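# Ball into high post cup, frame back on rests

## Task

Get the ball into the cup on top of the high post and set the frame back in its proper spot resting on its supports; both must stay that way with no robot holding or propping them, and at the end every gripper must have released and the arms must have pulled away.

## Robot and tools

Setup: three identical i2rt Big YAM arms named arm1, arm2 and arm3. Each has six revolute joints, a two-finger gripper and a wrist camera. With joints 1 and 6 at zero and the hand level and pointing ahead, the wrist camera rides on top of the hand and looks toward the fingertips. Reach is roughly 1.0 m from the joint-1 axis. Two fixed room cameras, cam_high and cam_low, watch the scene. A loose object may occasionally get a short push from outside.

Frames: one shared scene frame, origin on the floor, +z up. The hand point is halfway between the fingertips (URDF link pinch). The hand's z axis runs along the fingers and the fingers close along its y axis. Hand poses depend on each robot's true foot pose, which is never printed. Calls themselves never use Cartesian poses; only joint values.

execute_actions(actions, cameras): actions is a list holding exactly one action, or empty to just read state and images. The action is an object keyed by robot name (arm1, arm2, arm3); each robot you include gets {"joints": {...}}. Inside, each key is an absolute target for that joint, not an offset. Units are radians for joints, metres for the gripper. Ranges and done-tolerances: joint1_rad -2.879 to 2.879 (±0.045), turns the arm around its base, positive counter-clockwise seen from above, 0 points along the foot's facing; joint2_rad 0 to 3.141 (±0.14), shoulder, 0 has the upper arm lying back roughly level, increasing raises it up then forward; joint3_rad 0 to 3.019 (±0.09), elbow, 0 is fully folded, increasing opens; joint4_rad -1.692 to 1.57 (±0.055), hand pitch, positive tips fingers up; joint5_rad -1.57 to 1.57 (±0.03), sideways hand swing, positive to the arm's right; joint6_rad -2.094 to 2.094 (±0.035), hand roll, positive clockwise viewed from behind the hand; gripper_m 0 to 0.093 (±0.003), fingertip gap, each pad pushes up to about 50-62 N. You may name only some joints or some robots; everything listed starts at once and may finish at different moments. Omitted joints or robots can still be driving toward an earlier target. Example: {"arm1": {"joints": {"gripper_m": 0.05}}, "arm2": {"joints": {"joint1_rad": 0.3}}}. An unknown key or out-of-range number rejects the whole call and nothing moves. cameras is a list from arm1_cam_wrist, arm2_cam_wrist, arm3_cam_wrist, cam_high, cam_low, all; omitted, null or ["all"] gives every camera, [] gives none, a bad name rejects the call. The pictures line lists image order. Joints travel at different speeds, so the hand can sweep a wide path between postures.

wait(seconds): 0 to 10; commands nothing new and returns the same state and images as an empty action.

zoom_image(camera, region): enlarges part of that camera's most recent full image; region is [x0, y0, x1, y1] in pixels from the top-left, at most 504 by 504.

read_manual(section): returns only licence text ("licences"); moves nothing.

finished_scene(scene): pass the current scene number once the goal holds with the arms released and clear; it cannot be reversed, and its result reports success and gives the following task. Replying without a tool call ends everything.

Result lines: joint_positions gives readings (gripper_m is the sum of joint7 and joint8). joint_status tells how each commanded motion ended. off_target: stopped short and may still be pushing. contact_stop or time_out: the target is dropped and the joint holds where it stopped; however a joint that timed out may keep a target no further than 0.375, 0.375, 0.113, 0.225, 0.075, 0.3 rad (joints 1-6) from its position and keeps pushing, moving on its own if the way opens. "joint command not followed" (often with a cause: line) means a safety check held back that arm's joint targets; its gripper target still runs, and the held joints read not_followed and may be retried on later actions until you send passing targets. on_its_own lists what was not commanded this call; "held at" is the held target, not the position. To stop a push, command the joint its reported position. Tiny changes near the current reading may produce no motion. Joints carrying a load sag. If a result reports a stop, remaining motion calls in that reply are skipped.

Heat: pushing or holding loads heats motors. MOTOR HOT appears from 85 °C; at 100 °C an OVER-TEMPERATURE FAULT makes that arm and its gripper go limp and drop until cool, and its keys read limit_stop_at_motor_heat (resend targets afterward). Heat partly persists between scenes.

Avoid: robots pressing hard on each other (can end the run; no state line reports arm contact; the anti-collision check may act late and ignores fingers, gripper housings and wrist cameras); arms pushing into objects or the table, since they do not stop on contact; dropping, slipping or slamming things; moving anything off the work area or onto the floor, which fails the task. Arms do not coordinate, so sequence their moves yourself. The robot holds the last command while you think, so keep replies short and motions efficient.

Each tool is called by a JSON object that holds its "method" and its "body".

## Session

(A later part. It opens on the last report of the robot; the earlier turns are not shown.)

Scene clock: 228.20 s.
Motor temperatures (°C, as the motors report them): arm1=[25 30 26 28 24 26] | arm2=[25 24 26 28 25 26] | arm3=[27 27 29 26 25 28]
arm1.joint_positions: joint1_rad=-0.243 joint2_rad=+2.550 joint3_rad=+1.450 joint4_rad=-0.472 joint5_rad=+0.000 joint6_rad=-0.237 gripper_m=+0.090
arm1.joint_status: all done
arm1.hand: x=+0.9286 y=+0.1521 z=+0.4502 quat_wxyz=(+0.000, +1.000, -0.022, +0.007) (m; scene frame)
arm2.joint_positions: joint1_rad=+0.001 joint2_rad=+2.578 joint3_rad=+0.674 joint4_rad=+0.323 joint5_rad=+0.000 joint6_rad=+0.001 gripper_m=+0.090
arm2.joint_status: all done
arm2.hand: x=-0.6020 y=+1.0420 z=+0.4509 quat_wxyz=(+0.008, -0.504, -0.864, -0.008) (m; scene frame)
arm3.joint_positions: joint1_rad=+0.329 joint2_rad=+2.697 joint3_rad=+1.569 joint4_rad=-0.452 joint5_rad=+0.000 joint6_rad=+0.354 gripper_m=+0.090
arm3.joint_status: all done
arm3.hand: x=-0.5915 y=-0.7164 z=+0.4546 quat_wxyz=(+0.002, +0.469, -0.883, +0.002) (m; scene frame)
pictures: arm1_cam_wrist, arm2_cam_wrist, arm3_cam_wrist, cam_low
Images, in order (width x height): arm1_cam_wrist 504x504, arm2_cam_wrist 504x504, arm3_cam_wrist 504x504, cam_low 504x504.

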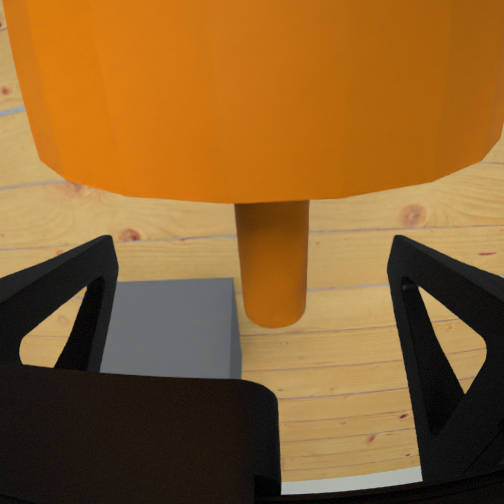

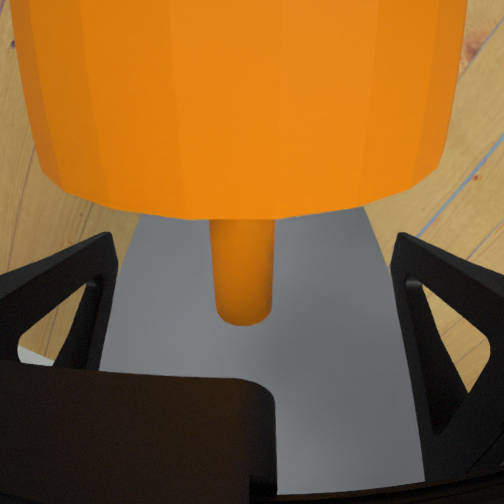

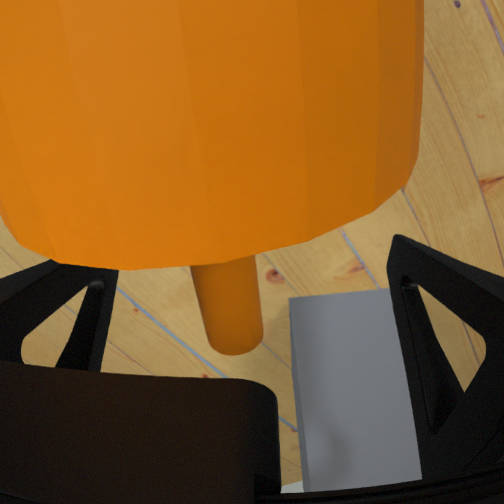

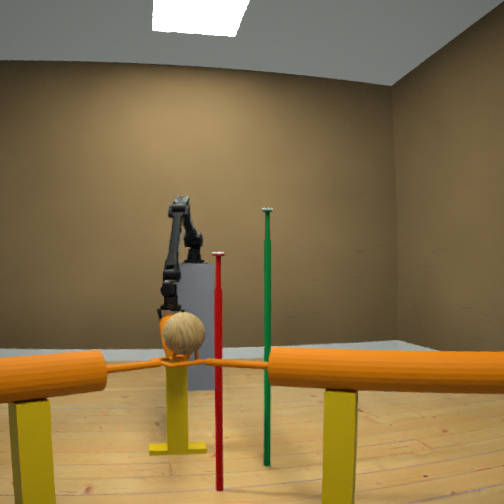

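{"method": "execute_actions", "body": {"actions": [{"arm1": {"joints": {"gripper_m": 0.0}}, "arm2": {"joints": {"gripper_m": 0.0}}, "arm3": {"joints": {"joint1_rad": 0.35, "joint4_rad": -0.54, "joint6_rad": 0.23}}}], "cameras": ["arm1_cam_wrist", "arm2_cam_wrist", "arm3_cam_wrist"]}}

Scene clock: 236.97 s.
Motor temperatures (°C, as the motors report them): arm1=[25 30 26 28 24 26] | arm2=[25 24 26 28 25 26] | arm3=[27 27 29 26 25 28]
arm1.joint_positions: joint1_rad=-0.245 joint2_rad=+2.550 joint3_rad=+1.450 joint4_rad=-0.465 joint5_rad=+0.006 joint6_rad=-0.252 gripper_m=+0.019
arm1.joint_status: gripper_m off_target (ended at +0.019, target +0.000)
arm1.hand: x=+0.9275 y=+0.1544 z=+0.4502 quat_wxyz=(-0.004, +1.000, -0.015, +0.005) (m; scene frame)
arm2.joint_positions: joint1_rad=+0.003 joint2_rad=+2.578 joint3_rad=+0.674 joint4_rad=+0.328 joint5_rad=-0.008 joint6_rad=+0.001 gripper_m=+0.017
arm2.joint_status: gripper_m off_target (ended at +0.017, target +0.000)
arm2.hand: x=-0.6000 y=+1.0419 z=+0.4509 quat_wxyz=(+0.004, -0.503, -0.864, -0.010) (m; scene frame)
arm3.joint_positions: joint1_rad=+0.340 joint2_rad=+2.697 joint3_rad=+1.569 joint4_rad=-0.531 joint5_rad=+0.000 joint6_rad=+0.240 gripper_m=+0.090
arm3.joint_status: all done
arm3.hand: x=-0.6014 y=-0.7339 z=+0.4555 quat_wxyz=(+0.029, +0.522, -0.852, +0.030) (m; scene frame)
pictures: arm1_cam_wrist, arm2_cam_wrist, arm3_cam_wrist
Images, in order (width x height): arm1_cam_wrist 504x504, arm2_cam_wrist 504x504, arm3_cam_wrist 504x504.

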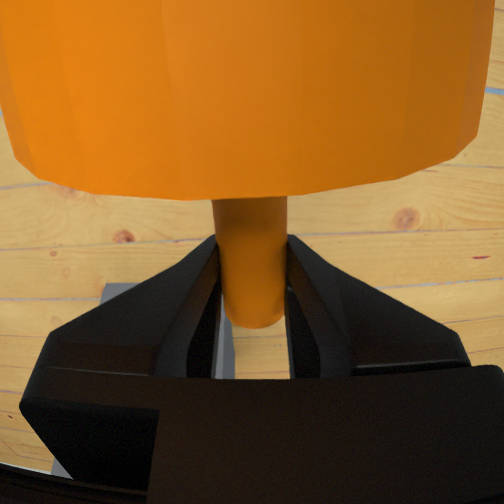

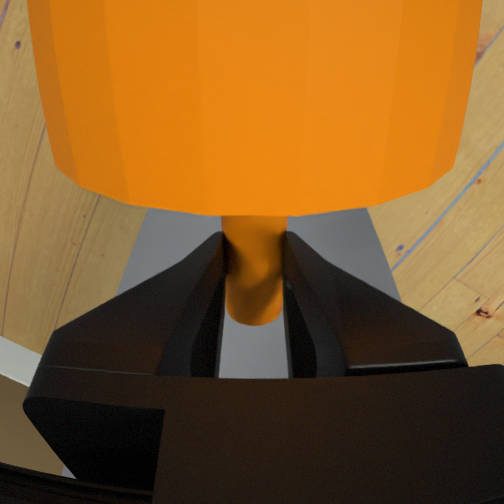

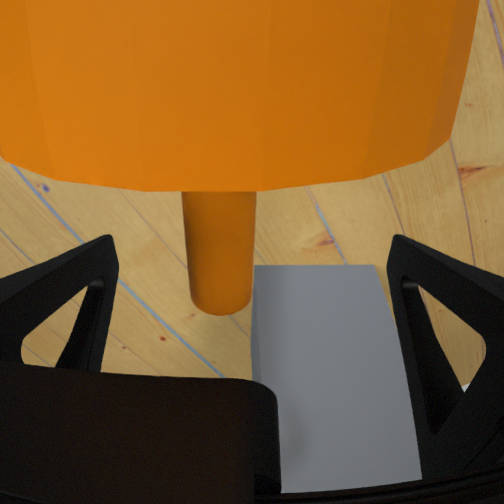

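{"method": "execute_actions", "body": {"actions": [{"arm2": {"joints": {"gripper_m": 0.05}}, "arm3": {"joints": {"joint1_rad": 0.372}}}], "cameras": []}}

{"method": "execute_actions", "body": {"actions": [{"arm2": {"joints": {"joint2_rad": 2.62, "joint3_rad": 0.69, "joint4_rad": 0.36}}, "arm3": {"joints": {"gripper_m": 0.0}}}], "cameras": ["arm2_cam_wrist", "arm3_cam_wrist"]}}

Scene clock: 246.40 s.
Motor temperatures (°C, as the motors report them): arm1=[25 30 26 28 24 26] | arm2=[25 24 26 28 25 26] | arm3=[27 27 29 26 25 28]
arm1.joint_positions: joint1_rad=-0.245 joint2_rad=+2.550 joint3_rad=+1.450 joint4_rad=-0.465 joint5_rad=+0.006 joint6_rad=-0.252 gripper_m=+0.019
arm1.joint_status: not commanded
arm1.hand: x=+0.9275 y=+0.1544 z=+0.4502 quat_wxyz=(-0.004, +1.000, -0.015, +0.005) (m; scene frame)
arm2.joint_positions: joint1_rad=+0.003 joint2_rad=+2.578 joint3_rad=+0.674 joint4_rad=+0.328 joint5_rad=-0.003 joint6_rad=+0.001 gripper_m=+0.050
arm2.joint_status: all done
arm2.hand: x=-0.6007 y=+1.0415 z=+0.4509 quat_wxyz=(+0.006, -0.503, -0.864, -0.008) (m; scene frame)
arm3.joint_positions: joint1_rad=+0.366 joint2_rad=+2.697 joint3_rad=+1.569 joint4_rad=-0.531 joint5_rad=+0.000 joint6_rad=+0.240 gripper_m=+0.090
arm3.joint_status: all done
arm3.hand: x=-0.6152 y=-0.7308 z=+0.4555 quat_wxyz=(+0.029, +0.533, -0.845, +0.031) (m; scene frame)
pictures: none
No camera images: the call's "cameras" was empty. Leave "cameras" out to get every camera's image.

Scene clock: 247.10 s.
Motor temperatures (°C, as the motors report them): arm1=[25 30 26 28 24 26] | arm2=[25 24 26 28 25 26] | arm3=[27 27 29 26 25 28]
arm1.joint_positions: joint1_rad=-0.243 joint2_rad=+2.550 joint3_rad=+1.450 joint4_rad=-0.465 joint5_rad=+0.003 joint6_rad=-0.252 gripper_m=+0.019
arm1.joint_status: not commanded
arm1.hand: x=+0.9271 y=+0.1529 z=+0.4502 quat_wxyz=(-0.003, +1.000, -0.014, +0.004) (m; scene frame)
arm2.joint_positions: joint1_rad=+0.003 joint2_rad=+2.611 joint3_rad=+0.685 joint4_rad=+0.346 joint5_rad=-0.003 joint6_rad=+0.001 gripper_m=+0.050
arm2.joint_status: all done
arm2.hand: x=-0.6029 y=+1.0453 z=+0.4417 quat_wxyz=(+0.007, -0.503, -0.864, -0.009) (m; scene frame)
arm3.joint_positions: joint1_rad=+0.365 joint2_rad=+2.697 joint3_rad=+1.569 joint4_rad=-0.531 joint5_rad=+0.004 joint6_rad=+0.243 gripper_m=+0.019
arm3.joint_status: gripper_m off_target (ended at +0.019, target +0.000)
arm3.hand: x=-0.6142 y=-0.7311 z=+0.4555 quat_wxyz=(+0.028, +0.532, -0.846, +0.032) (m; scene frame)
pictures: arm2_cam_wrist, arm3_cam_wrist
Images, in order (width x height): arm2_cam_wrist 504x504, arm3_cam_wrist 504x504.

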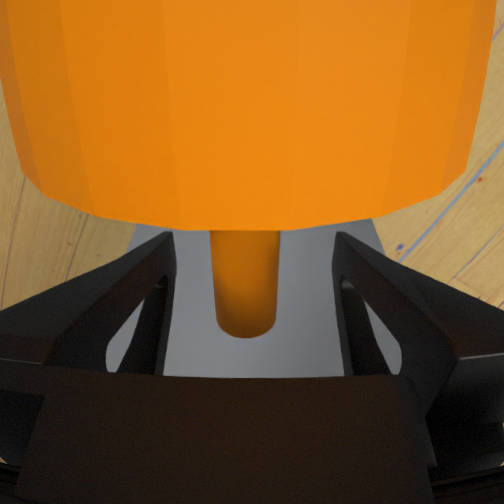

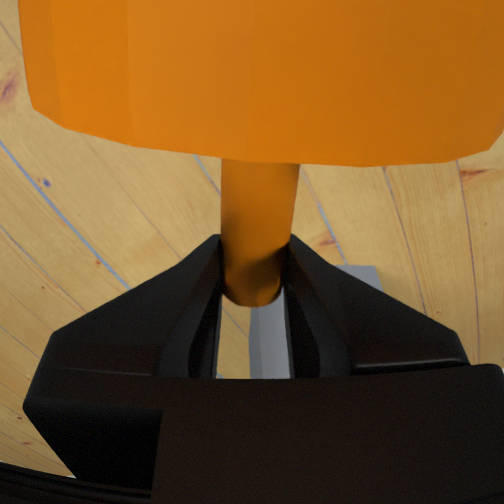

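{"method": "execute_actions", "body": {"actions": [{"arm2": {"joints": {"gripper_m": 0.0}}, "arm3": {"joints": {"gripper_m": 0.045}}}], "cameras": []}}

{"method": "execute_actions", "body": {"actions": [{"arm3": {"joints": {"joint4_rad": -0.475}}}], "cameras": []}}

{"method": "execute_actions", "body": {"actions": [{"arm3": {"joints": {"gripper_m": 0.0}}}], "cameras": ["arm2_cam_wrist", "arm3_cam_wrist", "cam_high"]}}

Scene clock: 255.70 s.
Motor temperatures (°C, as the motors report them): arm1=[25 30 26 28 24 26] | arm2=[25 24 26 28 25 26] | arm3=[27 27 29 26 25 28]
arm1.joint_positions: joint1_rad=-0.243 joint2_rad=+2.550 joint3_rad=+1.450 joint4_rad=-0.463 joint5_rad=+0.005 joint6_rad=-0.252 gripper_m=+0.019
arm1.joint_status: not commanded
arm1.hand: x=+0.9268 y=+0.1533 z=+0.4502 quat_wxyz=(-0.004, +1.000, -0.014, +0.004) (m; scene frame)
arm2.joint_positions: joint1_rad=+0.003 joint2_rad=+2.612 joint3_rad=+0.685 joint4_rad=+0.347 joint5_rad=-0.007 joint6_rad=+0.001 gripper_m=+0.019
arm2.joint_status: gripper_m off_target (ended at +0.019, target +0.000)
arm2.hand: x=-0.6021 y=+1.0458 z=+0.4417 quat_wxyz=(+0.006, -0.503, -0.864, -0.011) (m; scene frame)
arm3.joint_positions: joint1_rad=+0.365 joint2_rad=+2.697 joint3_rad=+1.569 joint4_rad=-0.531 joint5_rad=+0.003 joint6_rad=+0.240 gripper_m=+0.045
arm3.joint_status: all done
arm3.hand: x=-0.6142 y=-0.7311 z=+0.4555 quat_wxyz=(+0.028, +0.533, -0.845, +0.032) (m; scene frame)
pictures: none
No camera images: the call's "cameras" was empty. Leave "cameras" out to get every camera's image.

Scene clock: 256.37 s.
Motor temperatures (°C, as the motors report them): arm1=[25 30 26 28 24 26] | arm2=[25 24 26 28 25 26] | arm3=[27 27 29 26 25 28]
arm1.joint_positions: joint1_rad=-0.243 joint2_rad=+2.550 joint3_rad=+1.450 joint4_rad=-0.463 joint5_rad=+0.005 joint6_rad=-0.252 gripper_m=+0.019
arm1.joint_status: not commanded
arm1.hand: x=+0.9268 y=+0.1533 z=+0.4502 quat_wxyz=(-0.004, +1.000, -0.014, +0.004) (m; scene frame)
arm2.joint_positions: joint1_rad=+0.003 joint2_rad=+2.612 joint3_rad=+0.685 joint4_rad=+0.347 joint5_rad=-0.007 joint6_rad=+0.001 gripper_m=+0.019
arm2.joint_status: not commanded
arm2.hand: x=-0.6021 y=+1.0458 z=+0.4417 quat_wxyz=(+0.006, -0.503, -0.864, -0.011) (m; scene frame)
arm3.joint_positions: joint1_rad=+0.365 joint2_rad=+2.697 joint3_rad=+1.569 joint4_rad=-0.485 joint5_rad=+0.003 joint6_rad=+0.240 gripper_m=+0.045
arm3.joint_status: all done
arm3.hand: x=-0.6119 y=-0.7201 z=+0.4548 quat_wxyz=(+0.012, +0.533, -0.846, +0.016) (m; scene frame)
pictures: none
No camera images: the call's "cameras" was empty. Leave "cameras" out to get every camera's image.

Scene clock: 256.97 s.
Motor temperatures (°C, as the motors report them): arm1=[25 30 26 28 24 26] | arm2=[25 24 26 28 25 26] | arm3=[27 27 29 26 25 28]
arm1.joint_positions: joint1_rad=-0.242 joint2_rad=+2.550 joint3_rad=+1.450 joint4_rad=-0.462 joint5_rad=+0.003 joint6_rad=-0.252 gripper_m=+0.019
arm1.joint_status: not commanded
arm1.hand: x=+0.9262 y=+0.1526 z=+0.4502 quat_wxyz=(-0.003, +1.000, -0.013, +0.003) (m; scene frame)
arm2.joint_positions: joint1_rad=+0.003 joint2_rad=+2.612 joint3_rad=+0.685 joint4_rad=+0.347 joint5_rad=-0.010 joint6_rad=+0.001 gripper_m=+0.019
arm2.joint_status: not commanded
arm2.hand: x=-0.6018 y=+1.0461 z=+0.4416 quat_wxyz=(+0.006, -0.503, -0.864, -0.012) (m; scene frame)
arm3.joint_positions: joint1_rad=+0.363 joint2_rad=+2.697 joint3_rad=+1.569 joint4_rad=-0.485 joint5_rad=+0.009 joint6_rad=+0.247 gripper_m=+0.019
arm3.joint_status: gripper_m off_target (ended at +0.019, target +0.000)
arm3.hand: x=-0.6098 y=-0.7210 z=+0.4547 quat_wxyz=(+0.010, +0.529, -0.848, +0.018) (m; scene frame)
pictures: arm2_cam_wrist, arm3_cam_wrist, cam_high
Images, in order (width x height): arm2_cam_wrist 504x504, arm3_cam_wrist 504x504, cam_high 504x504.

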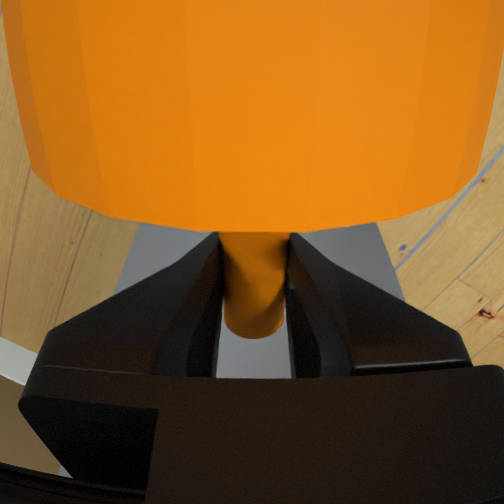

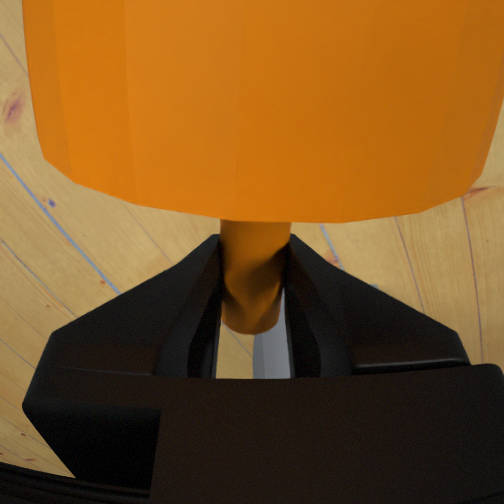

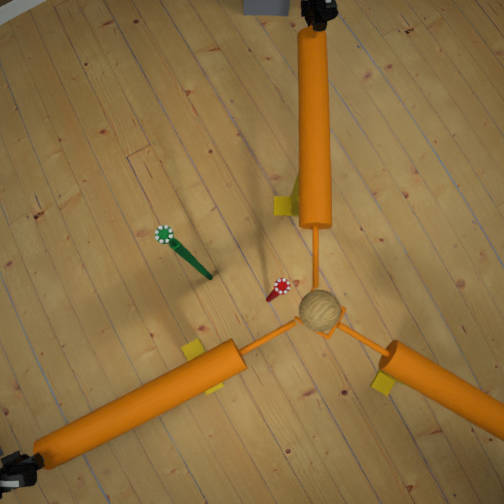

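{"method": "execute_actions", "body": {"actions": [{"arm1": {"joints": {"joint2_rad": 2.22, "joint3_rad": 1.337, "joint4_rad": -0.679}}, "arm2": {"joints": {"joint2_rad": 2.043, "joint3_rad": 0.459, "joint4_rad": 0.004}}, "arm3": {"joints": {"joint2_rad": 2.357, "joint3_rad": 1.396, "joint4_rad": -0.652}}}], "cameras": ["cam_high", "cam_low", "arm2_cam_wrist"]}}

Scene clock: 292.40 s.
Motor temperatures (°C, as the motors report them): arm1=[25 30 26 28 24 26] | arm2=[25 24 26 28 25 26] | arm3=[27 28 29 26 25 28]
arm1.joint_positions: joint1_rad=-0.235 joint2_rad=+2.231 joint3_rad=+1.336 joint4_rad=-0.668 joint5_rad=+0.000 joint6_rad=-0.255 gripper_m=+0.019
arm1.joint_status: all done
arm1.hand: x=+0.9240 y=+0.1481 z=+0.5951 quat_wxyz=(-0.001, +1.000, -0.009, +0.003) (m; scene frame)
arm2.joint_positions: joint1_rad=+0.003 joint2_rad=+2.067 joint3_rad=+0.465 joint4_rad=+0.021 joint5_rad=-0.003 joint6_rad=+0.001 gripper_m=+0.019
arm2.joint_status: all done
arm2.hand: x=-0.6025 y=+1.0434 z=+0.5859 quat_wxyz=(+0.007, -0.503, -0.864, -0.009) (m; scene frame)
arm3.joint_positions: joint1_rad=+0.370 joint2_rad=+2.372 joint3_rad=+1.392 joint4_rad=-0.643 joint5_rad=+0.008 joint6_rad=+0.255 gripper_m=+0.019
arm3.joint_status: all done
arm3.hand: x=-0.6149 y=-0.7252 z=+0.5958 quat_wxyz=(+0.014, +0.529, -0.848, +0.021) (m; scene frame)
pictures: arm2_cam_wrist, cam_high, cam_low
Images, in order (width x height): arm2_cam_wrist 504x504, cam_high 504x504, cam_low 504x504.

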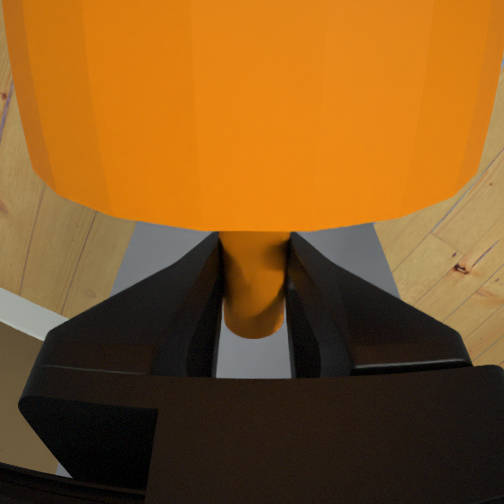

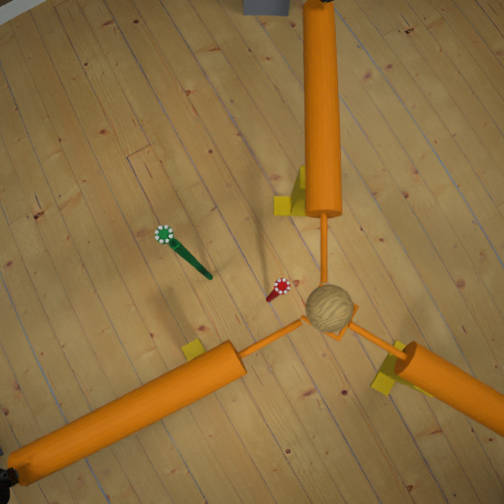

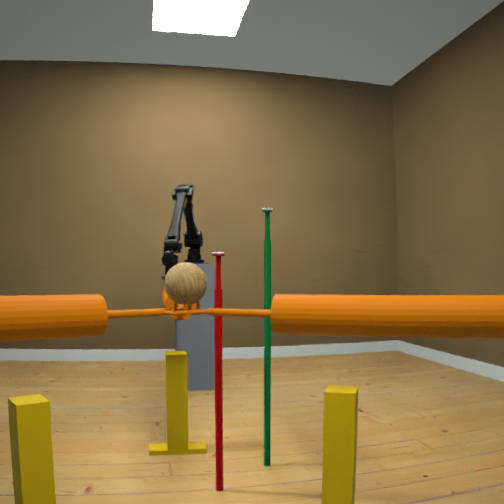

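{"method": "execute_actions", "body": {"actions": [{"arm1": {"joints": {"joint2_rad": 1.959, "joint3_rad": 1.379, "joint4_rad": -0.983}}, "arm2": {"joints": {"joint2_rad": 1.407, "joint3_rad": 0.459, "joint4_rad": -0.632}}, "arm3": {"joints": {"joint2_rad": 2.069, "joint3_rad": 1.377, "joint4_rad": -0.921}}}], "cameras": []}}

{"method": "execute_actions", "body": {"actions": [{"arm1": {"joints": {"joint2_rad": 1.804, "joint3_rad": 1.574, "joint4_rad": -1.332}}, "arm2": {"joints": {"joint2_rad": 1.054, "joint3_rad": 0.682, "joint4_rad": -1.208}}, "arm3": {"joints": {"joint2_rad": 1.873, "joint3_rad": 1.512, "joint4_rad": -1.251}}}], "cameras": ["cam_high", "cam_low"]}}

Scene clock: 312.00 s.
Motor temperatures (°C, as the motors report them): arm1=[25 30 26 28 24 26] | arm2=[25 24 25 28 25 26] | arm3=[27 28 29 26 25 28]
arm1.joint_positions: joint1_rad=-0.234 joint2_rad=+1.963 joint3_rad=+1.348 joint4_rad=-0.960 joint5_rad=+0.001 joint6_rad=-0.251 gripper_m=+0.019
arm1.joint_status: all done
arm1.hand: x=+0.9299 y=+0.1454 z=+0.7391 quat_wxyz=(+0.000, +1.000, -0.010, +0.010) (m; scene frame)
arm2.joint_positions: joint1_rad=+0.003 joint2_rad=+1.420 joint3_rad=+0.454 joint4_rad=-0.595 joint5_rad=-0.010 joint6_rad=+0.001 gripper_m=+0.019
arm2.joint_status: all done
arm2.hand: x=-0.5994 y=+1.0384 z=+0.7374 quat_wxyz=(-0.003, -0.503, -0.864, -0.007) (m; scene frame)
arm3.joint_positions: joint1_rad=+0.362 joint2_rad=+2.084 joint3_rad=+1.363 joint4_rad=-0.918 joint5_rad=+0.008 joint6_rad=+0.255 gripper_m=+0.019
arm3.joint_status: all done
arm3.hand: x=-0.6119 y=-0.7306 z=+0.7431 quat_wxyz=(+0.019, +0.526, -0.850, +0.027) (m; scene frame)
pictures: none
No camera images: the call's "cameras" was empty. Leave "cameras" out to get every camera's image.

Scene clock: 314.60 s.
Motor temperatures (°C, as the motors report them): arm1=[25 30 27 28 24 26] | arm2=[25 24 26 28 25 26] | arm3=[27 28 30 26 25 28]
arm1.joint_positions: joint1_rad=-0.234 joint2_rad=+1.815 joint3_rad=+1.524 joint4_rad=-1.308 joint5_rad=+0.003 joint6_rad=-0.251 gripper_m=+0.019
arm1.joint_status: all done
arm1.hand: x=+0.9299 y=+0.1453 z=+0.8774 quat_wxyz=(+0.002, +1.000, -0.010, +0.021) (m; scene frame)
arm2.joint_positions: joint1_rad=+0.003 joint2_rad=+1.061 joint3_rad=+0.647 joint4_rad=-1.144 joint5_rad=-0.002 joint6_rad=+0.001 gripper_m=+0.019
arm2.joint_status: joint4_rad time_out (moved -0.549 of -0.613); the others done
arm2.on_its_own: joint4_rad reads -1.144 and still pushes toward -1.208 since a time_out
arm2.hand: x=-0.6016 y=+1.0379 z=+0.8772 quat_wxyz=(-0.002, -0.503, -0.864, -0.003) (m; scene frame)
arm3.joint_positions: joint1_rad=+0.363 joint2_rad=+1.891 joint3_rad=+1.469 joint4_rad=-1.229 joint5_rad=+0.003 joint6_rad=+0.255 gripper_m=+0.019
arm3.joint_status: all done
arm3.hand: x=-0.6143 y=-0.7335 z=+0.8804 quat_wxyz=(+0.025, +0.526, -0.850, +0.029) (m; scene frame)
pictures: cam_high, cam_low
Images, in order (width x height): cam_high 504x504, cam_low 504x504.

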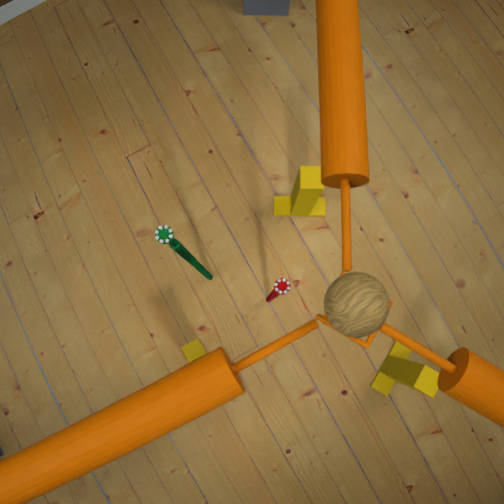

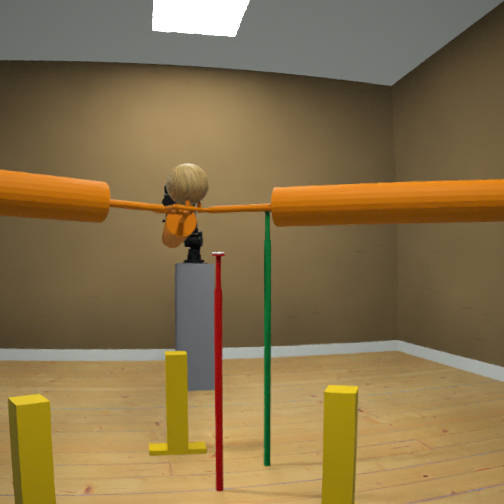

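{"method": "execute_actions", "body": {"actions": [{"arm1": {"joints": {"joint2_rad": 1.74, "joint3_rad": 2.005, "joint4_rad": -1.69}}, "arm2": {"joints": {"joint2_rad": 0.985, "joint3_rad": 1.157, "joint4_rad": -1.67}}, "arm3": {"joints": {"joint2_rad": 1.795, "joint3_rad": 1.94, "joint4_rad": -1.69}}}], "cameras": ["cam_high", "cam_low"]}}

Scene clock: 320.83 s.
Motor temperatures (°C, as the motors report them): arm1=[25 30 29 28 24 26] | arm2=[25 24 28 28 25 26] | arm3=[27 28 31 26 25 28]
arm1.joint_positions: joint1_rad=-0.243 joint2_rad=+1.744 joint3_rad=+1.902 joint4_rad=-1.690 joint5_rad=+0.006 joint6_rad=-0.259 gripper_m=+0.019
arm1.joint_status: joint3_rad time_out (moved +0.378 of +0.481); the others done
arm1.on_its_own: joint3_rad reads +1.902 and still pushes toward +2.005 since a time_out
arm1.hand: x=+0.9264 y=+0.1507 z=+1.0574 quat_wxyz=(-0.008, +1.000, -0.010, -0.011) (m; scene frame)
arm2.joint_positions: joint1_rad=+0.003 joint2_rad=+0.978 joint3_rad=+1.061 joint4_rad=-1.681 joint5_rad=+0.004 joint6_rad=+0.001 gripper_m=+0.019
arm2.joint_status: joint3_rad time_out (moved +0.414 of +0.510); the others done
arm2.on_its_own: joint3_rad reads +1.061 and still pushes toward +1.157 since a time_out
arm2.hand: x=-0.6067 y=+1.0424 z=+1.0512 quat_wxyz=(+0.016, -0.503, -0.864, -0.010) (m; scene frame)
arm3.joint_positions: joint1_rad=+0.374 joint2_rad=+1.804 joint3_rad=+1.861 joint4_rad=-1.707 joint5_rad=-0.004 joint6_rad=+0.261 gripper_m=+0.019
arm3.joint_status: all done
arm3.hand: x=-0.6205 y=-0.7295 z=+1.0735 quat_wxyz=(+0.027, +0.528, -0.849, +0.026) (m; scene frame)
pictures: cam_high, cam_low
Images, in order (width x height): cam_high 504x504, cam_low 504x504.

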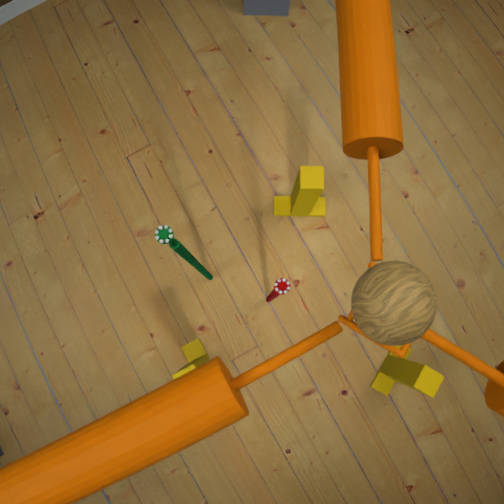

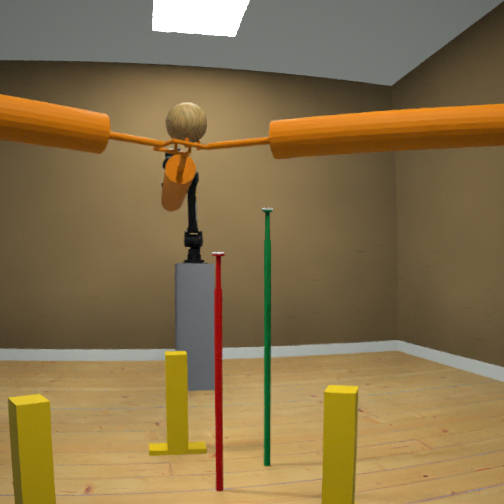

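{"method": "execute_actions", "body": {"actions": [{"arm1": {"joints": {"joint1_rad": -0.063, "joint2_rad": 1.465, "joint3_rad": 1.646, "joint4_rad": -1.669, "joint6_rad": -0.073}}, "arm2": {"joints": {"joint1_rad": 0.075, "joint2_rad": 1.34, "joint3_rad": 1.412, "joint4_rad": -1.597, "joint6_rad": 0.072}}, "arm3": {"joints": {"joint1_rad": 0.131, "joint2_rad": 1.585, "joint3_rad": 1.634, "joint4_rad": -1.604, "joint6_rad": 0.015}}}], "cameras": ["cam_high", "cam_low"]}}

Scene clock: 348.97 s.
Motor temperatures (°C, as the motors report them): arm1=[25 30 34 28 24 26] | arm2=[25 24 34 28 25 26] | arm3=[27 28 35 26 25 28]
arm1.joint_positions: joint1_rad=-0.068 joint2_rad=+1.460 joint3_rad=+1.606 joint4_rad=-1.690 joint5_rad=+0.004 joint6_rad=-0.104 gripper_m=+0.019
arm1.joint_status: all done
arm1.hand: x=+1.0158 y=+0.0466 z=+1.0764 quat_wxyz=(-0.004, +1.000, -0.001, -0.006) (m; scene frame)
arm2.joint_positions: joint1_rad=+0.055 joint2_rad=+1.367 joint3_rad=+1.338 joint4_rad=-1.607 joint5_rad=+0.006 joint6_rad=+0.060 gripper_m=+0.019
arm2.joint_status: all done
arm2.hand: x=-0.5222 y=+0.9335 z=+1.0398 quat_wxyz=(+0.034, -0.505, -0.862, -0.017) (m; scene frame)
arm3.joint_positions: joint1_rad=+0.137 joint2_rad=+1.596 joint3_rad=+1.603 joint4_rad=-1.651 joint5_rad=-0.004 joint6_rad=+0.043 gripper_m=+0.019
arm3.joint_status: all done
arm3.hand: x=-0.5312 y=-0.8361 z=+1.0781 quat_wxyz=(+0.030, +0.520, -0.853, +0.018) (m; scene frame)
pictures: cam_high, cam_low
Images, in order (width x height): cam_high 504x504, cam_low 504x504.

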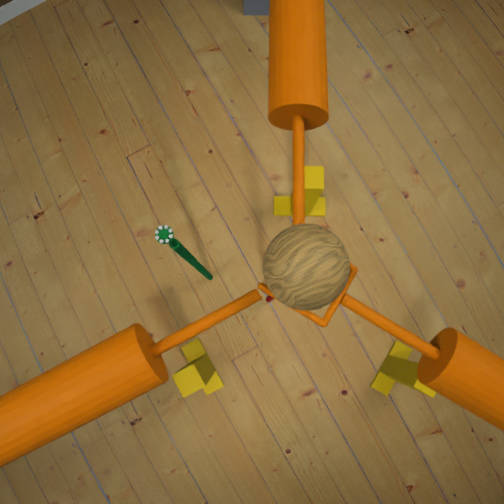

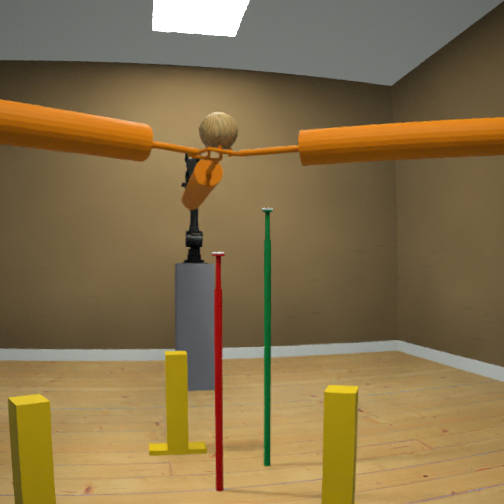

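{"method": "execute_actions", "body": {"actions": [{"arm1": {"joints": {"joint1_rad": 0.22, "joint2_rad": 1.265, "joint3_rad": 1.443, "joint4_rad": -1.69, "joint6_rad": 0.21}}, "arm2": {"joints": {"joint1_rad": 0.115, "joint2_rad": 1.69, "joint3_rad": 1.875, "joint4_rad": -1.648, "joint6_rad": 0.108}}, "arm3": {"joints": {"joint1_rad": -0.167, "joint2_rad": 1.48, "joint3_rad": 1.505, "joint4_rad": -1.588, "joint6_rad": -0.283}}}], "cameras": ["cam_high", "cam_low"]}}

Scene clock: 356.10 s.
Motor temperatures (°C, as the motors report them): arm1=[25 30 33 28 24 26] | arm2=[25 24 34 28 25 26] | arm3=[27 28 34 26 25 28]
arm1.joint_positions: joint1_rad=+0.227 joint2_rad=+1.238 joint3_rad=+1.386 joint4_rad=-1.690 joint5_rad=-0.007 joint6_rad=+0.190 gripper_m=+0.019
arm1.joint_status: all done
arm1.hand: x=+1.1044 y=-0.0662 z=+1.0747 quat_wxyz=(+0.006, +1.000, -0.001, -0.006) (m; scene frame)
arm2.joint_positions: joint1_rad=+0.095 joint2_rad=+1.726 joint3_rad=+1.767 joint4_rad=-1.667 joint5_rad=+0.013 joint6_rad=+0.103 gripper_m=+0.019
arm2.joint_status: joint3_rad time_out (moved +0.429 of +0.537); the others done
arm2.on_its_own: joint3_rad reads +1.767 and still pushes toward +1.875 since a time_out
arm2.hand: x=-0.4314 y=+0.8281 z=+1.0438 quat_wxyz=(+0.031, -0.506, -0.862, -0.011) (m; scene frame)
arm3.joint_positions: joint1_rad=-0.147 joint2_rad=+1.493 joint3_rad=+1.467 joint4_rad=-1.628 joint5_rad=-0.009 joint6_rad=-0.239 gripper_m=+0.019
arm3.joint_status: joint6_rad time_out (moved -0.281 of -0.326); the others done
arm3.on_its_own: joint6_rad reads -0.239 and still pushes toward -0.283 since a time_out
arm3.hand: x=-0.4492 y=-0.9382 z=+1.0713 quat_wxyz=(+0.040, +0.519, -0.854, +0.007) (m; scene frame)
pictures: cam_high, cam_low
Images, in order (width x height): cam_high 504x504, cam_low 504x504.

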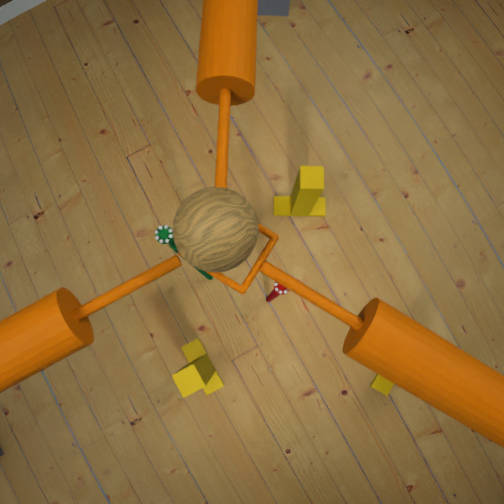

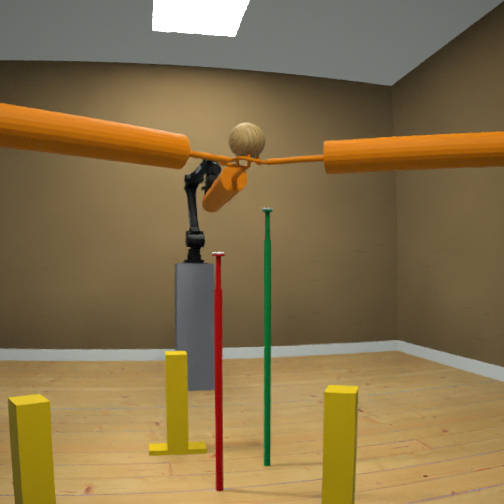

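{"method": "execute_actions", "body": {"actions": [{"arm1": {"joints": {"joint1_rad": 0.591, "joint2_rad": 1.135, "joint3_rad": 1.34, "joint4_rad": -1.69, "joint6_rad": 0.58}}, "arm2": {"joints": {"joint1_rad": 0.165, "joint2_rad": 1.97, "joint3_rad": 2.28, "joint4_rad": -1.613, "joint6_rad": 0.14}}, "arm3": {"joints": {"joint1_rad": -0.485, "joint2_rad": 1.51, "joint3_rad": 1.54, "joint4_rad": -1.59, "joint6_rad": -0.583}}}], "cameras": ["cam_high", "cam_low"]}}

Scene clock: 377.17 s.
Motor temperatures (°C, as the motors report them): arm1=[25 30 33 28 25 26] | arm2=[25 25 36 28 25 26] | arm3=[27 27 34 26 25 28]
arm1.joint_positions: joint1_rad=+0.614 joint2_rad=+1.110 joint3_rad=+1.280 joint4_rad=-1.690 joint5_rad=-0.032 joint6_rad=+0.568 gripper_m=+0.019
arm1.joint_status: all done
arm1.hand: x=+1.1940 y=-0.1696 z=+1.0739 quat_wxyz=(+0.027, +1.000, +0.005, -0.006) (m; scene frame)
arm2.joint_positions: joint1_rad=+0.118 joint2_rad=+2.039 joint3_rad=+2.172 joint4_rad=-1.630 joint5_rad=+0.024 joint6_rad=+0.128 gripper_m=+0.019
arm2.joint_status: joint1_rad time_out (moved +0.023 of +0.070); joint3_rad time_out (moved +0.405 of +0.513); the others done
arm2.on_its_own: joint1_rad reads +0.118 and still pushes toward +0.165 since a time_out; joint3_rad reads +2.172 and still pushes toward +2.280 since a time_out
arm2.hand: x=-0.3438 y=+0.7254 z=+1.0210 quat_wxyz=(-0.026, -0.508, -0.861, +0.020) (m; scene frame)
arm3.joint_positions: joint1_rad=-0.459 joint2_rad=+1.514 joint3_rad=+1.467 joint4_rad=-1.631 joint5_rad=-0.008 joint6_rad=-0.543 gripper_m=+0.019
arm3.joint_status: joint6_rad time_out (moved -0.304 of -0.344); the others done
arm3.on_its_own: joint6_rad reads -0.543 and still pushes toward -0.583 since a time_out
arm3.hand: x=-0.3631 y=-1.0375 z=+1.0628 quat_wxyz=(+0.052, +0.515, -0.855, -0.005) (m; scene frame)
pictures: cam_high, cam_low
Images, in order (width x height): cam_high 504x504, cam_low 504x504.

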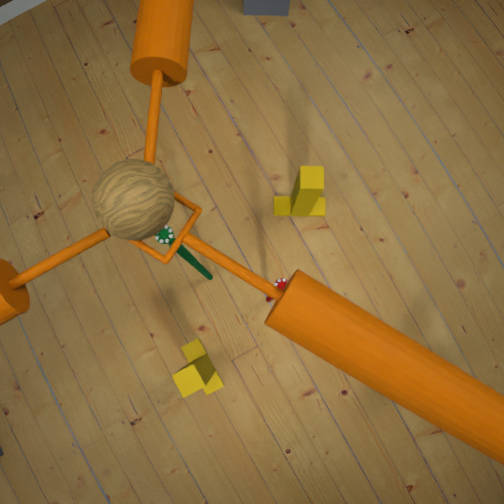

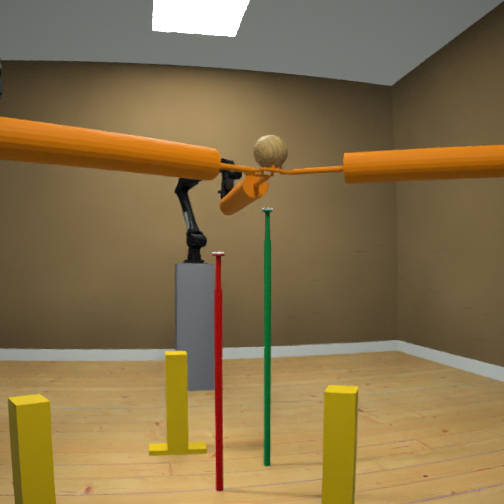

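{"method": "execute_actions", "body": {"actions": [{"arm1": {"joints": {"joint2_rad": 1.168, "joint3_rad": 1.178, "joint4_rad": -1.548}}, "arm2": {"joints": {"joint1_rad": 0.13, "joint2_rad": 2.0, "joint3_rad": 2.16, "joint4_rad": -1.525}}, "arm3": {"joints": {"joint2_rad": 1.484, "joint3_rad": 1.34, "joint4_rad": -1.403, "joint6_rad": -0.55}}}], "cameras": ["cam_high", "cam_low"]}}

Scene clock: 391.40 s.
Motor temperatures (°C, as the motors report them): arm1=[25 29 33 28 25 26] | arm2=[25 26 36 28 25 26] | arm3=[27 27 35 26 25 28]
arm1.joint_positions: joint1_rad=+0.614 joint2_rad=+1.176 joint3_rad=+1.141 joint4_rad=-1.595 joint5_rad=-0.032 joint6_rad=+0.569 gripper_m=+0.019
arm1.joint_status: all done
arm1.hand: x=+1.1927 y=-0.1712 z=+1.0025 quat_wxyz=(-0.003, +0.999, +0.004, +0.041) (m; scene frame)
arm2.joint_positions: joint1_rad=+0.109 joint2_rad=+2.043 joint3_rad=+2.130 joint4_rad=-1.589 joint5_rad=+0.017 joint6_rad=+0.123 gripper_m=+0.019
arm2.joint_status: joint4_rad time_out (moved +0.041 of +0.105); the others done
arm2.on_its_own: joint4_rad reads -1.589 and still pushes toward -1.525 since a time_out
arm2.hand: x=-0.3465 y=+0.7215 z=+1.0021 quat_wxyz=(-0.024, -0.510, -0.860, +0.016) (m; scene frame)
arm3.joint_positions: joint1_rad=-0.469 joint2_rad=+1.519 joint3_rad=+1.304 joint4_rad=-1.437 joint5_rad=-0.010 joint6_rad=-0.541 gripper_m=+0.019
arm3.joint_status: all done
arm3.hand: x=-0.3611 y=-1.0408 z=+0.9987 quat_wxyz=(+0.039, +0.511, -0.859, -0.006) (m; scene frame)
pictures: cam_high, cam_low
Images, in order (width x height): cam_high 504x504, cam_low 504x504.

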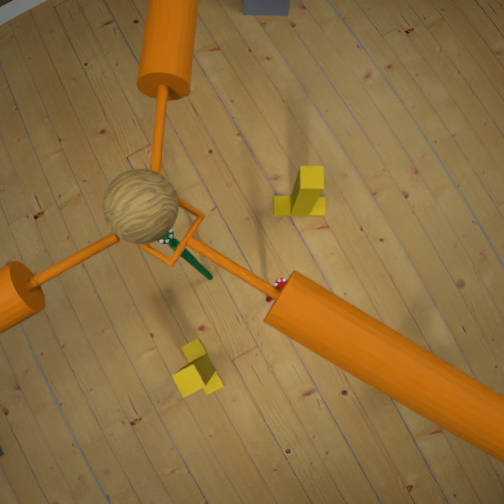

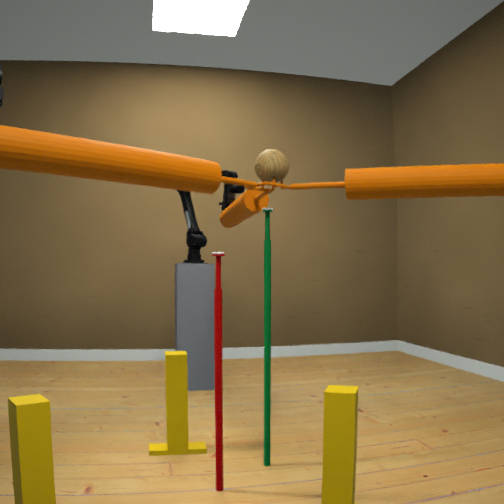

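{"method": "execute_actions", "body": {"actions": [{"arm1": {"joints": {"joint1_rad": 0.555, "joint2_rad": 1.135, "joint3_rad": 1.023, "joint4_rad": -1.40, "joint6_rad": 0.515}}, "arm2": {"joints": {"joint1_rad": 0.15, "joint2_rad": 1.985, "joint3_rad": 1.96, "joint4_rad": -1.42}}, "arm3": {"joints": {"joint1_rad": -0.425, "joint2_rad": 1.52, "joint3_rad": 1.25, "joint4_rad": -1.25, "joint6_rad": -0.50}}}], "cameras": ["cam_high", "cam_low"]}}

Scene clock: 404.93 s.
Motor temperatures (°C, as the motors report them): arm1=[25 29 32 28 26 26] | arm2=[25 26 34 28 25 26] | arm3=[27 27 35 26 25 28]
arm1.joint_positions: joint1_rad=+0.570 joint2_rad=+1.146 joint3_rad=+0.989 joint4_rad=-1.439 joint5_rad=-0.018 joint6_rad=+0.526 gripper_m=+0.019
arm1.joint_status: all done
arm1.hand: x=+1.1912 y=-0.1541 z=+0.9527 quat_wxyz=(+0.001, +1.000, +0.003, +0.023) (m; scene frame)
arm2.joint_positions: joint1_rad=+0.124 joint2_rad=+2.037 joint3_rad=+1.938 joint4_rad=-1.450 joint5_rad=+0.010 joint6_rad=+0.130 gripper_m=+0.019
arm2.joint_status: all done
arm2.hand: x=-0.3463 y=+0.7399 z=+0.9323 quat_wxyz=(-0.004, -0.507, -0.862, +0.003) (m; scene frame)
arm3.joint_positions: joint1_rad=-0.428 joint2_rad=+1.557 joint3_rad=+1.219 joint4_rad=-1.282 joint5_rad=-0.007 joint6_rad=-0.503 gripper_m=+0.019
arm3.joint_status: all done
arm3.hand: x=-0.3617 y=-1.0214 z=+0.9509 quat_wxyz=(+0.023, +0.512, -0.859, -0.003) (m; scene frame)
pictures: cam_high, cam_low
Images, in order (width x height): cam_high 504x504, cam_low 504x504.

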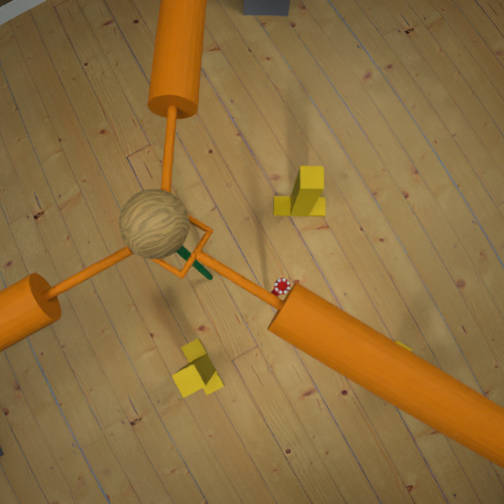

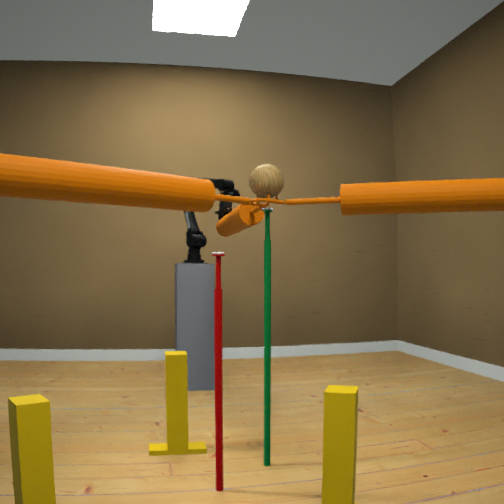

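{"method": "execute_actions", "body": {"actions": [{"arm1": {"joints": {"joint2_rad": 1.18, "joint3_rad": 0.896, "joint4_rad": -1.21}}, "arm2": {"joints": {"joint2_rad": 2.03, "joint3_rad": 1.87, "joint4_rad": -1.29}}, "arm3": {"joints": {"joint2_rad": 1.58, "joint3_rad": 1.146, "joint4_rad": -1.09}}}], "cameras": ["cam_high", "cam_low"]}}

{"method": "zoom_image", "body": {"camera": "cam_low", "region": [190, 140, 350, 280]}}

Scene clock: 417.20 s.
Motor temperatures (°C, as the motors report them): arm1=[25 29 32 28 25 26] | arm2=[25 26 33 28 25 26] | arm3=[27 28 34 26 25 28]
arm1.joint_positions: joint1_rad=+0.570 joint2_rad=+1.195 joint3_rad=+0.863 joint4_rad=-1.258 joint5_rad=-0.022 joint6_rad=+0.526 gripper_m=+0.019
arm1.joint_status: all done
arm1.hand: x=+1.1892 y=-0.1567 z=+0.8923 quat_wxyz=(+0.005, +1.000, +0.003, +0.021) (m; scene frame)
arm2.joint_positions: joint1_rad=+0.124 joint2_rad=+2.068 joint3_rad=+1.847 joint4_rad=-1.330 joint5_rad=+0.011 joint6_rad=+0.131 gripper_m=+0.019
arm2.joint_status: all done
arm2.hand: x=-0.3456 y=+0.7394 z=+0.8791 quat_wxyz=(-0.003, -0.507, -0.862, +0.003) (m; scene frame)
arm3.joint_positions: joint1_rad=-0.428 joint2_rad=+1.617 joint3_rad=+1.120 joint4_rad=-1.119 joint5_rad=-0.009 joint6_rad=-0.503 gripper_m=+0.019
arm3.joint_status: all done
arm3.hand: x=-0.3626 y=-1.0214 z=+0.8910 quat_wxyz=(+0.021, +0.512, -0.859, -0.005) (m; scene frame)
pictures: cam_high, cam_low
Images, in order (width x height): cam_high 504x504, cam_low 504x504.

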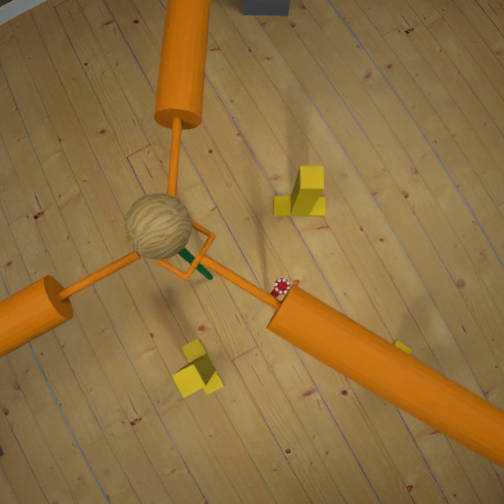

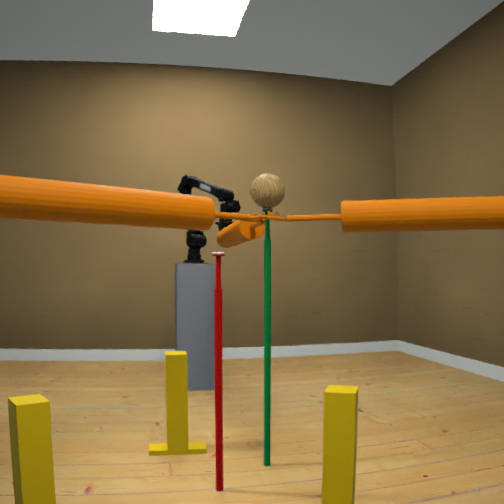

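Region (190, 140, 350, 280) of cam_low's 504x504 image, scaled by 3.150, with more detail than that image has; it fills the top 441 rows of this view, and the rest is white.

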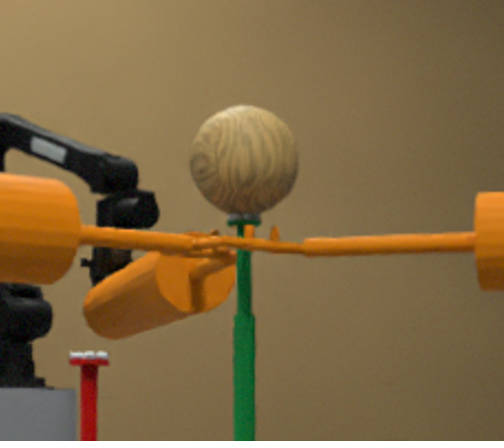

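{"method": "execute_actions", "body": {"actions": [{"arm1": {"joints": {"joint2_rad": 1.215, "joint3_rad": 0.853, "joint4_rad": -1.13}}, "arm2": {"joints": {"joint2_rad": 2.06, "joint3_rad": 1.828, "joint4_rad": -1.225}}, "arm3": {"joints": {"joint2_rad": 1.61, "joint3_rad": 1.105, "joint4_rad": -1.02}}}], "cameras": ["cam_low"]}}

{"method": "zoom_image", "body": {"camera": "cam_low", "region": [190, 140, 350, 280]}}

Scene clock: 439.20 s.
Motor temperatures (°C, as the motors report them): arm1=[25 29 32 28 25 26] | arm2=[25 27 32 28 25 26] | arm3=[27 28 34 26 25 28]
arm1.joint_positions: joint1_rad=+0.570 joint2_rad=+1.225 joint3_rad=+0.819 joint4_rad=-1.180 joint5_rad=-0.024 joint6_rad=+0.526 gripper_m=+0.019
arm1.joint_status: all done
arm1.hand: x=+1.1881 y=-0.1579 z=+0.8676 quat_wxyz=(+0.006, +1.000, +0.003, +0.020) (m; scene frame)
arm2.joint_positions: joint1_rad=+0.124 joint2_rad=+2.089 joint3_rad=+1.806 joint4_rad=-1.268 joint5_rad=+0.014 joint6_rad=+0.131 gripper_m=+0.019
arm2.joint_status: all done
arm2.hand: x=-0.3455 y=+0.7390 z=+0.8513 quat_wxyz=(-0.003, -0.507, -0.862, +0.005) (m; scene frame)
arm3.joint_positions: joint1_rad=-0.428 joint2_rad=+1.631 joint3_rad=+1.083 joint4_rad=-1.053 joint5_rad=-0.009 joint6_rad=-0.502 gripper_m=+0.019
arm3.joint_status: all done
arm3.hand: x=-0.3634 y=-1.0218 z=+0.8726 quat_wxyz=(+0.014, +0.511, -0.859, -0.005) (m; scene frame)
pictures: cam_low
Images, in order (width x height): cam_low 504x504.

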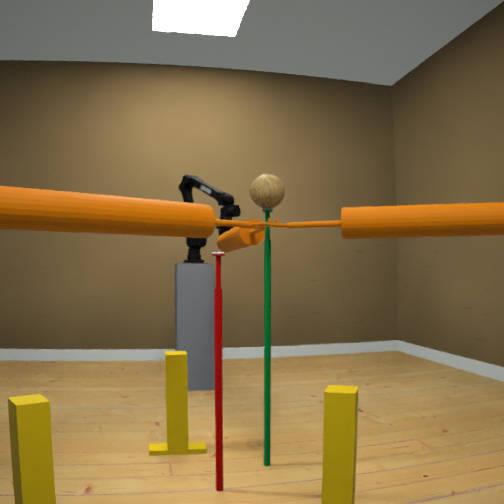

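Region (190, 140, 350, 280) of cam_low's 504x504 image, scaled by 3.150, with more detail than that image has; it fills the top 441 rows of this view, and the rest is white.

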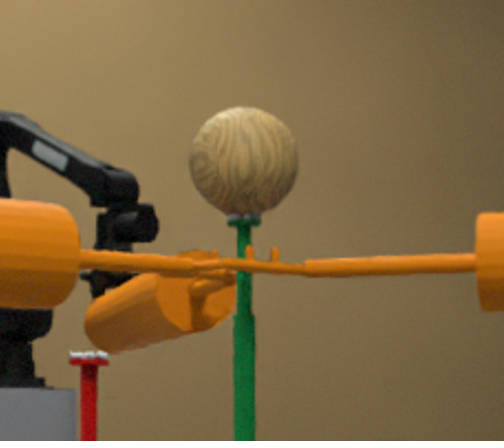

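The pegs are now clear below the cup. Sliding the frame out through the cradle's opening.

{"method": "execute_actions", "body": {"actions": [{"arm1": {"joints": {"joint1_rad": 0.183, "joint2_rad": 1.285, "joint3_rad": 0.925, "joint4_rad": -1.14, "joint6_rad": 0.173}}, "arm2": {"joints": {"joint1_rad": 0.15, "joint2_rad": 1.78, "joint3_rad": 1.40, "joint4_rad": -1.12, "joint6_rad": 0.15}}, "arm3": {"joints": {"joint1_rad": -0.172, "joint2_rad": 1.665, "joint3_rad": 1.19, "joint4_rad": -1.06, "joint6_rad": -0.255}}}], "cameras": ["cam_high", "cam_low"]}}

Scene clock: 443.33 s.
Motor temperatures (°C, as the motors report them): arm1=[25 29 32 28 25 26] | arm2=[25 27 32 28 25 26] | arm3=[27 28 34 26 25 28]
arm1.joint_positions: joint1_rad=+0.199 joint2_rad=+1.297 joint3_rad=+0.859 joint4_rad=-1.150 joint5_rad=-0.008 joint6_rad=+0.164 gripper_m=+0.019
arm1.joint_status: all done
arm1.hand: x=+1.1263 y=-0.0535 z=+0.8596 quat_wxyz=(+0.003, +1.000, -0.001, +0.016) (m; scene frame)
arm2.joint_positions: joint1_rad=+0.142 joint2_rad=+1.799 joint3_rad=+1.384 joint4_rad=-1.152 joint5_rad=+0.006 joint6_rad=+0.147 gripper_m=+0.019
arm2.joint_status: all done
arm2.hand: x=-0.4062 y=+0.8387 z=+0.8633 quat_wxyz=(+0.004, -0.506, -0.863, -0.002) (m; scene frame)
arm3.joint_positions: joint1_rad=-0.173 joint2_rad=+1.692 joint3_rad=+1.140 joint4_rad=-1.063 joint5_rad=-0.010 joint6_rad=-0.253 gripper_m=+0.019
arm3.joint_status: all done
arm3.hand: x=-0.4216 y=-0.9245 z=+0.8655 quat_wxyz=(+0.021, +0.514, -0.858, +0.001) (m; scene frame)
pictures: cam_high, cam_low
Images, in order (width x height): cam_high 504x504, cam_low 504x504.

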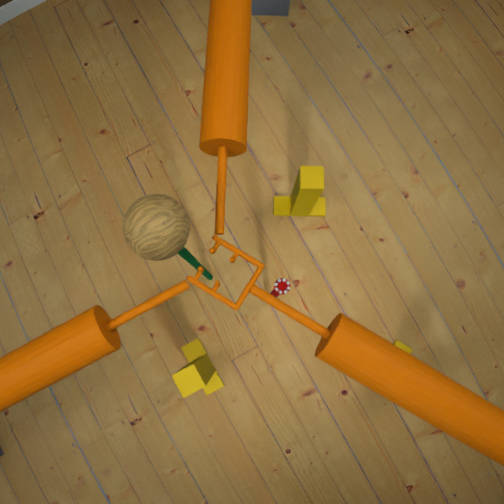

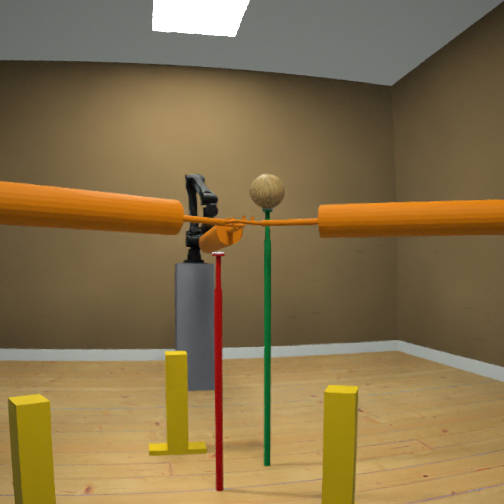

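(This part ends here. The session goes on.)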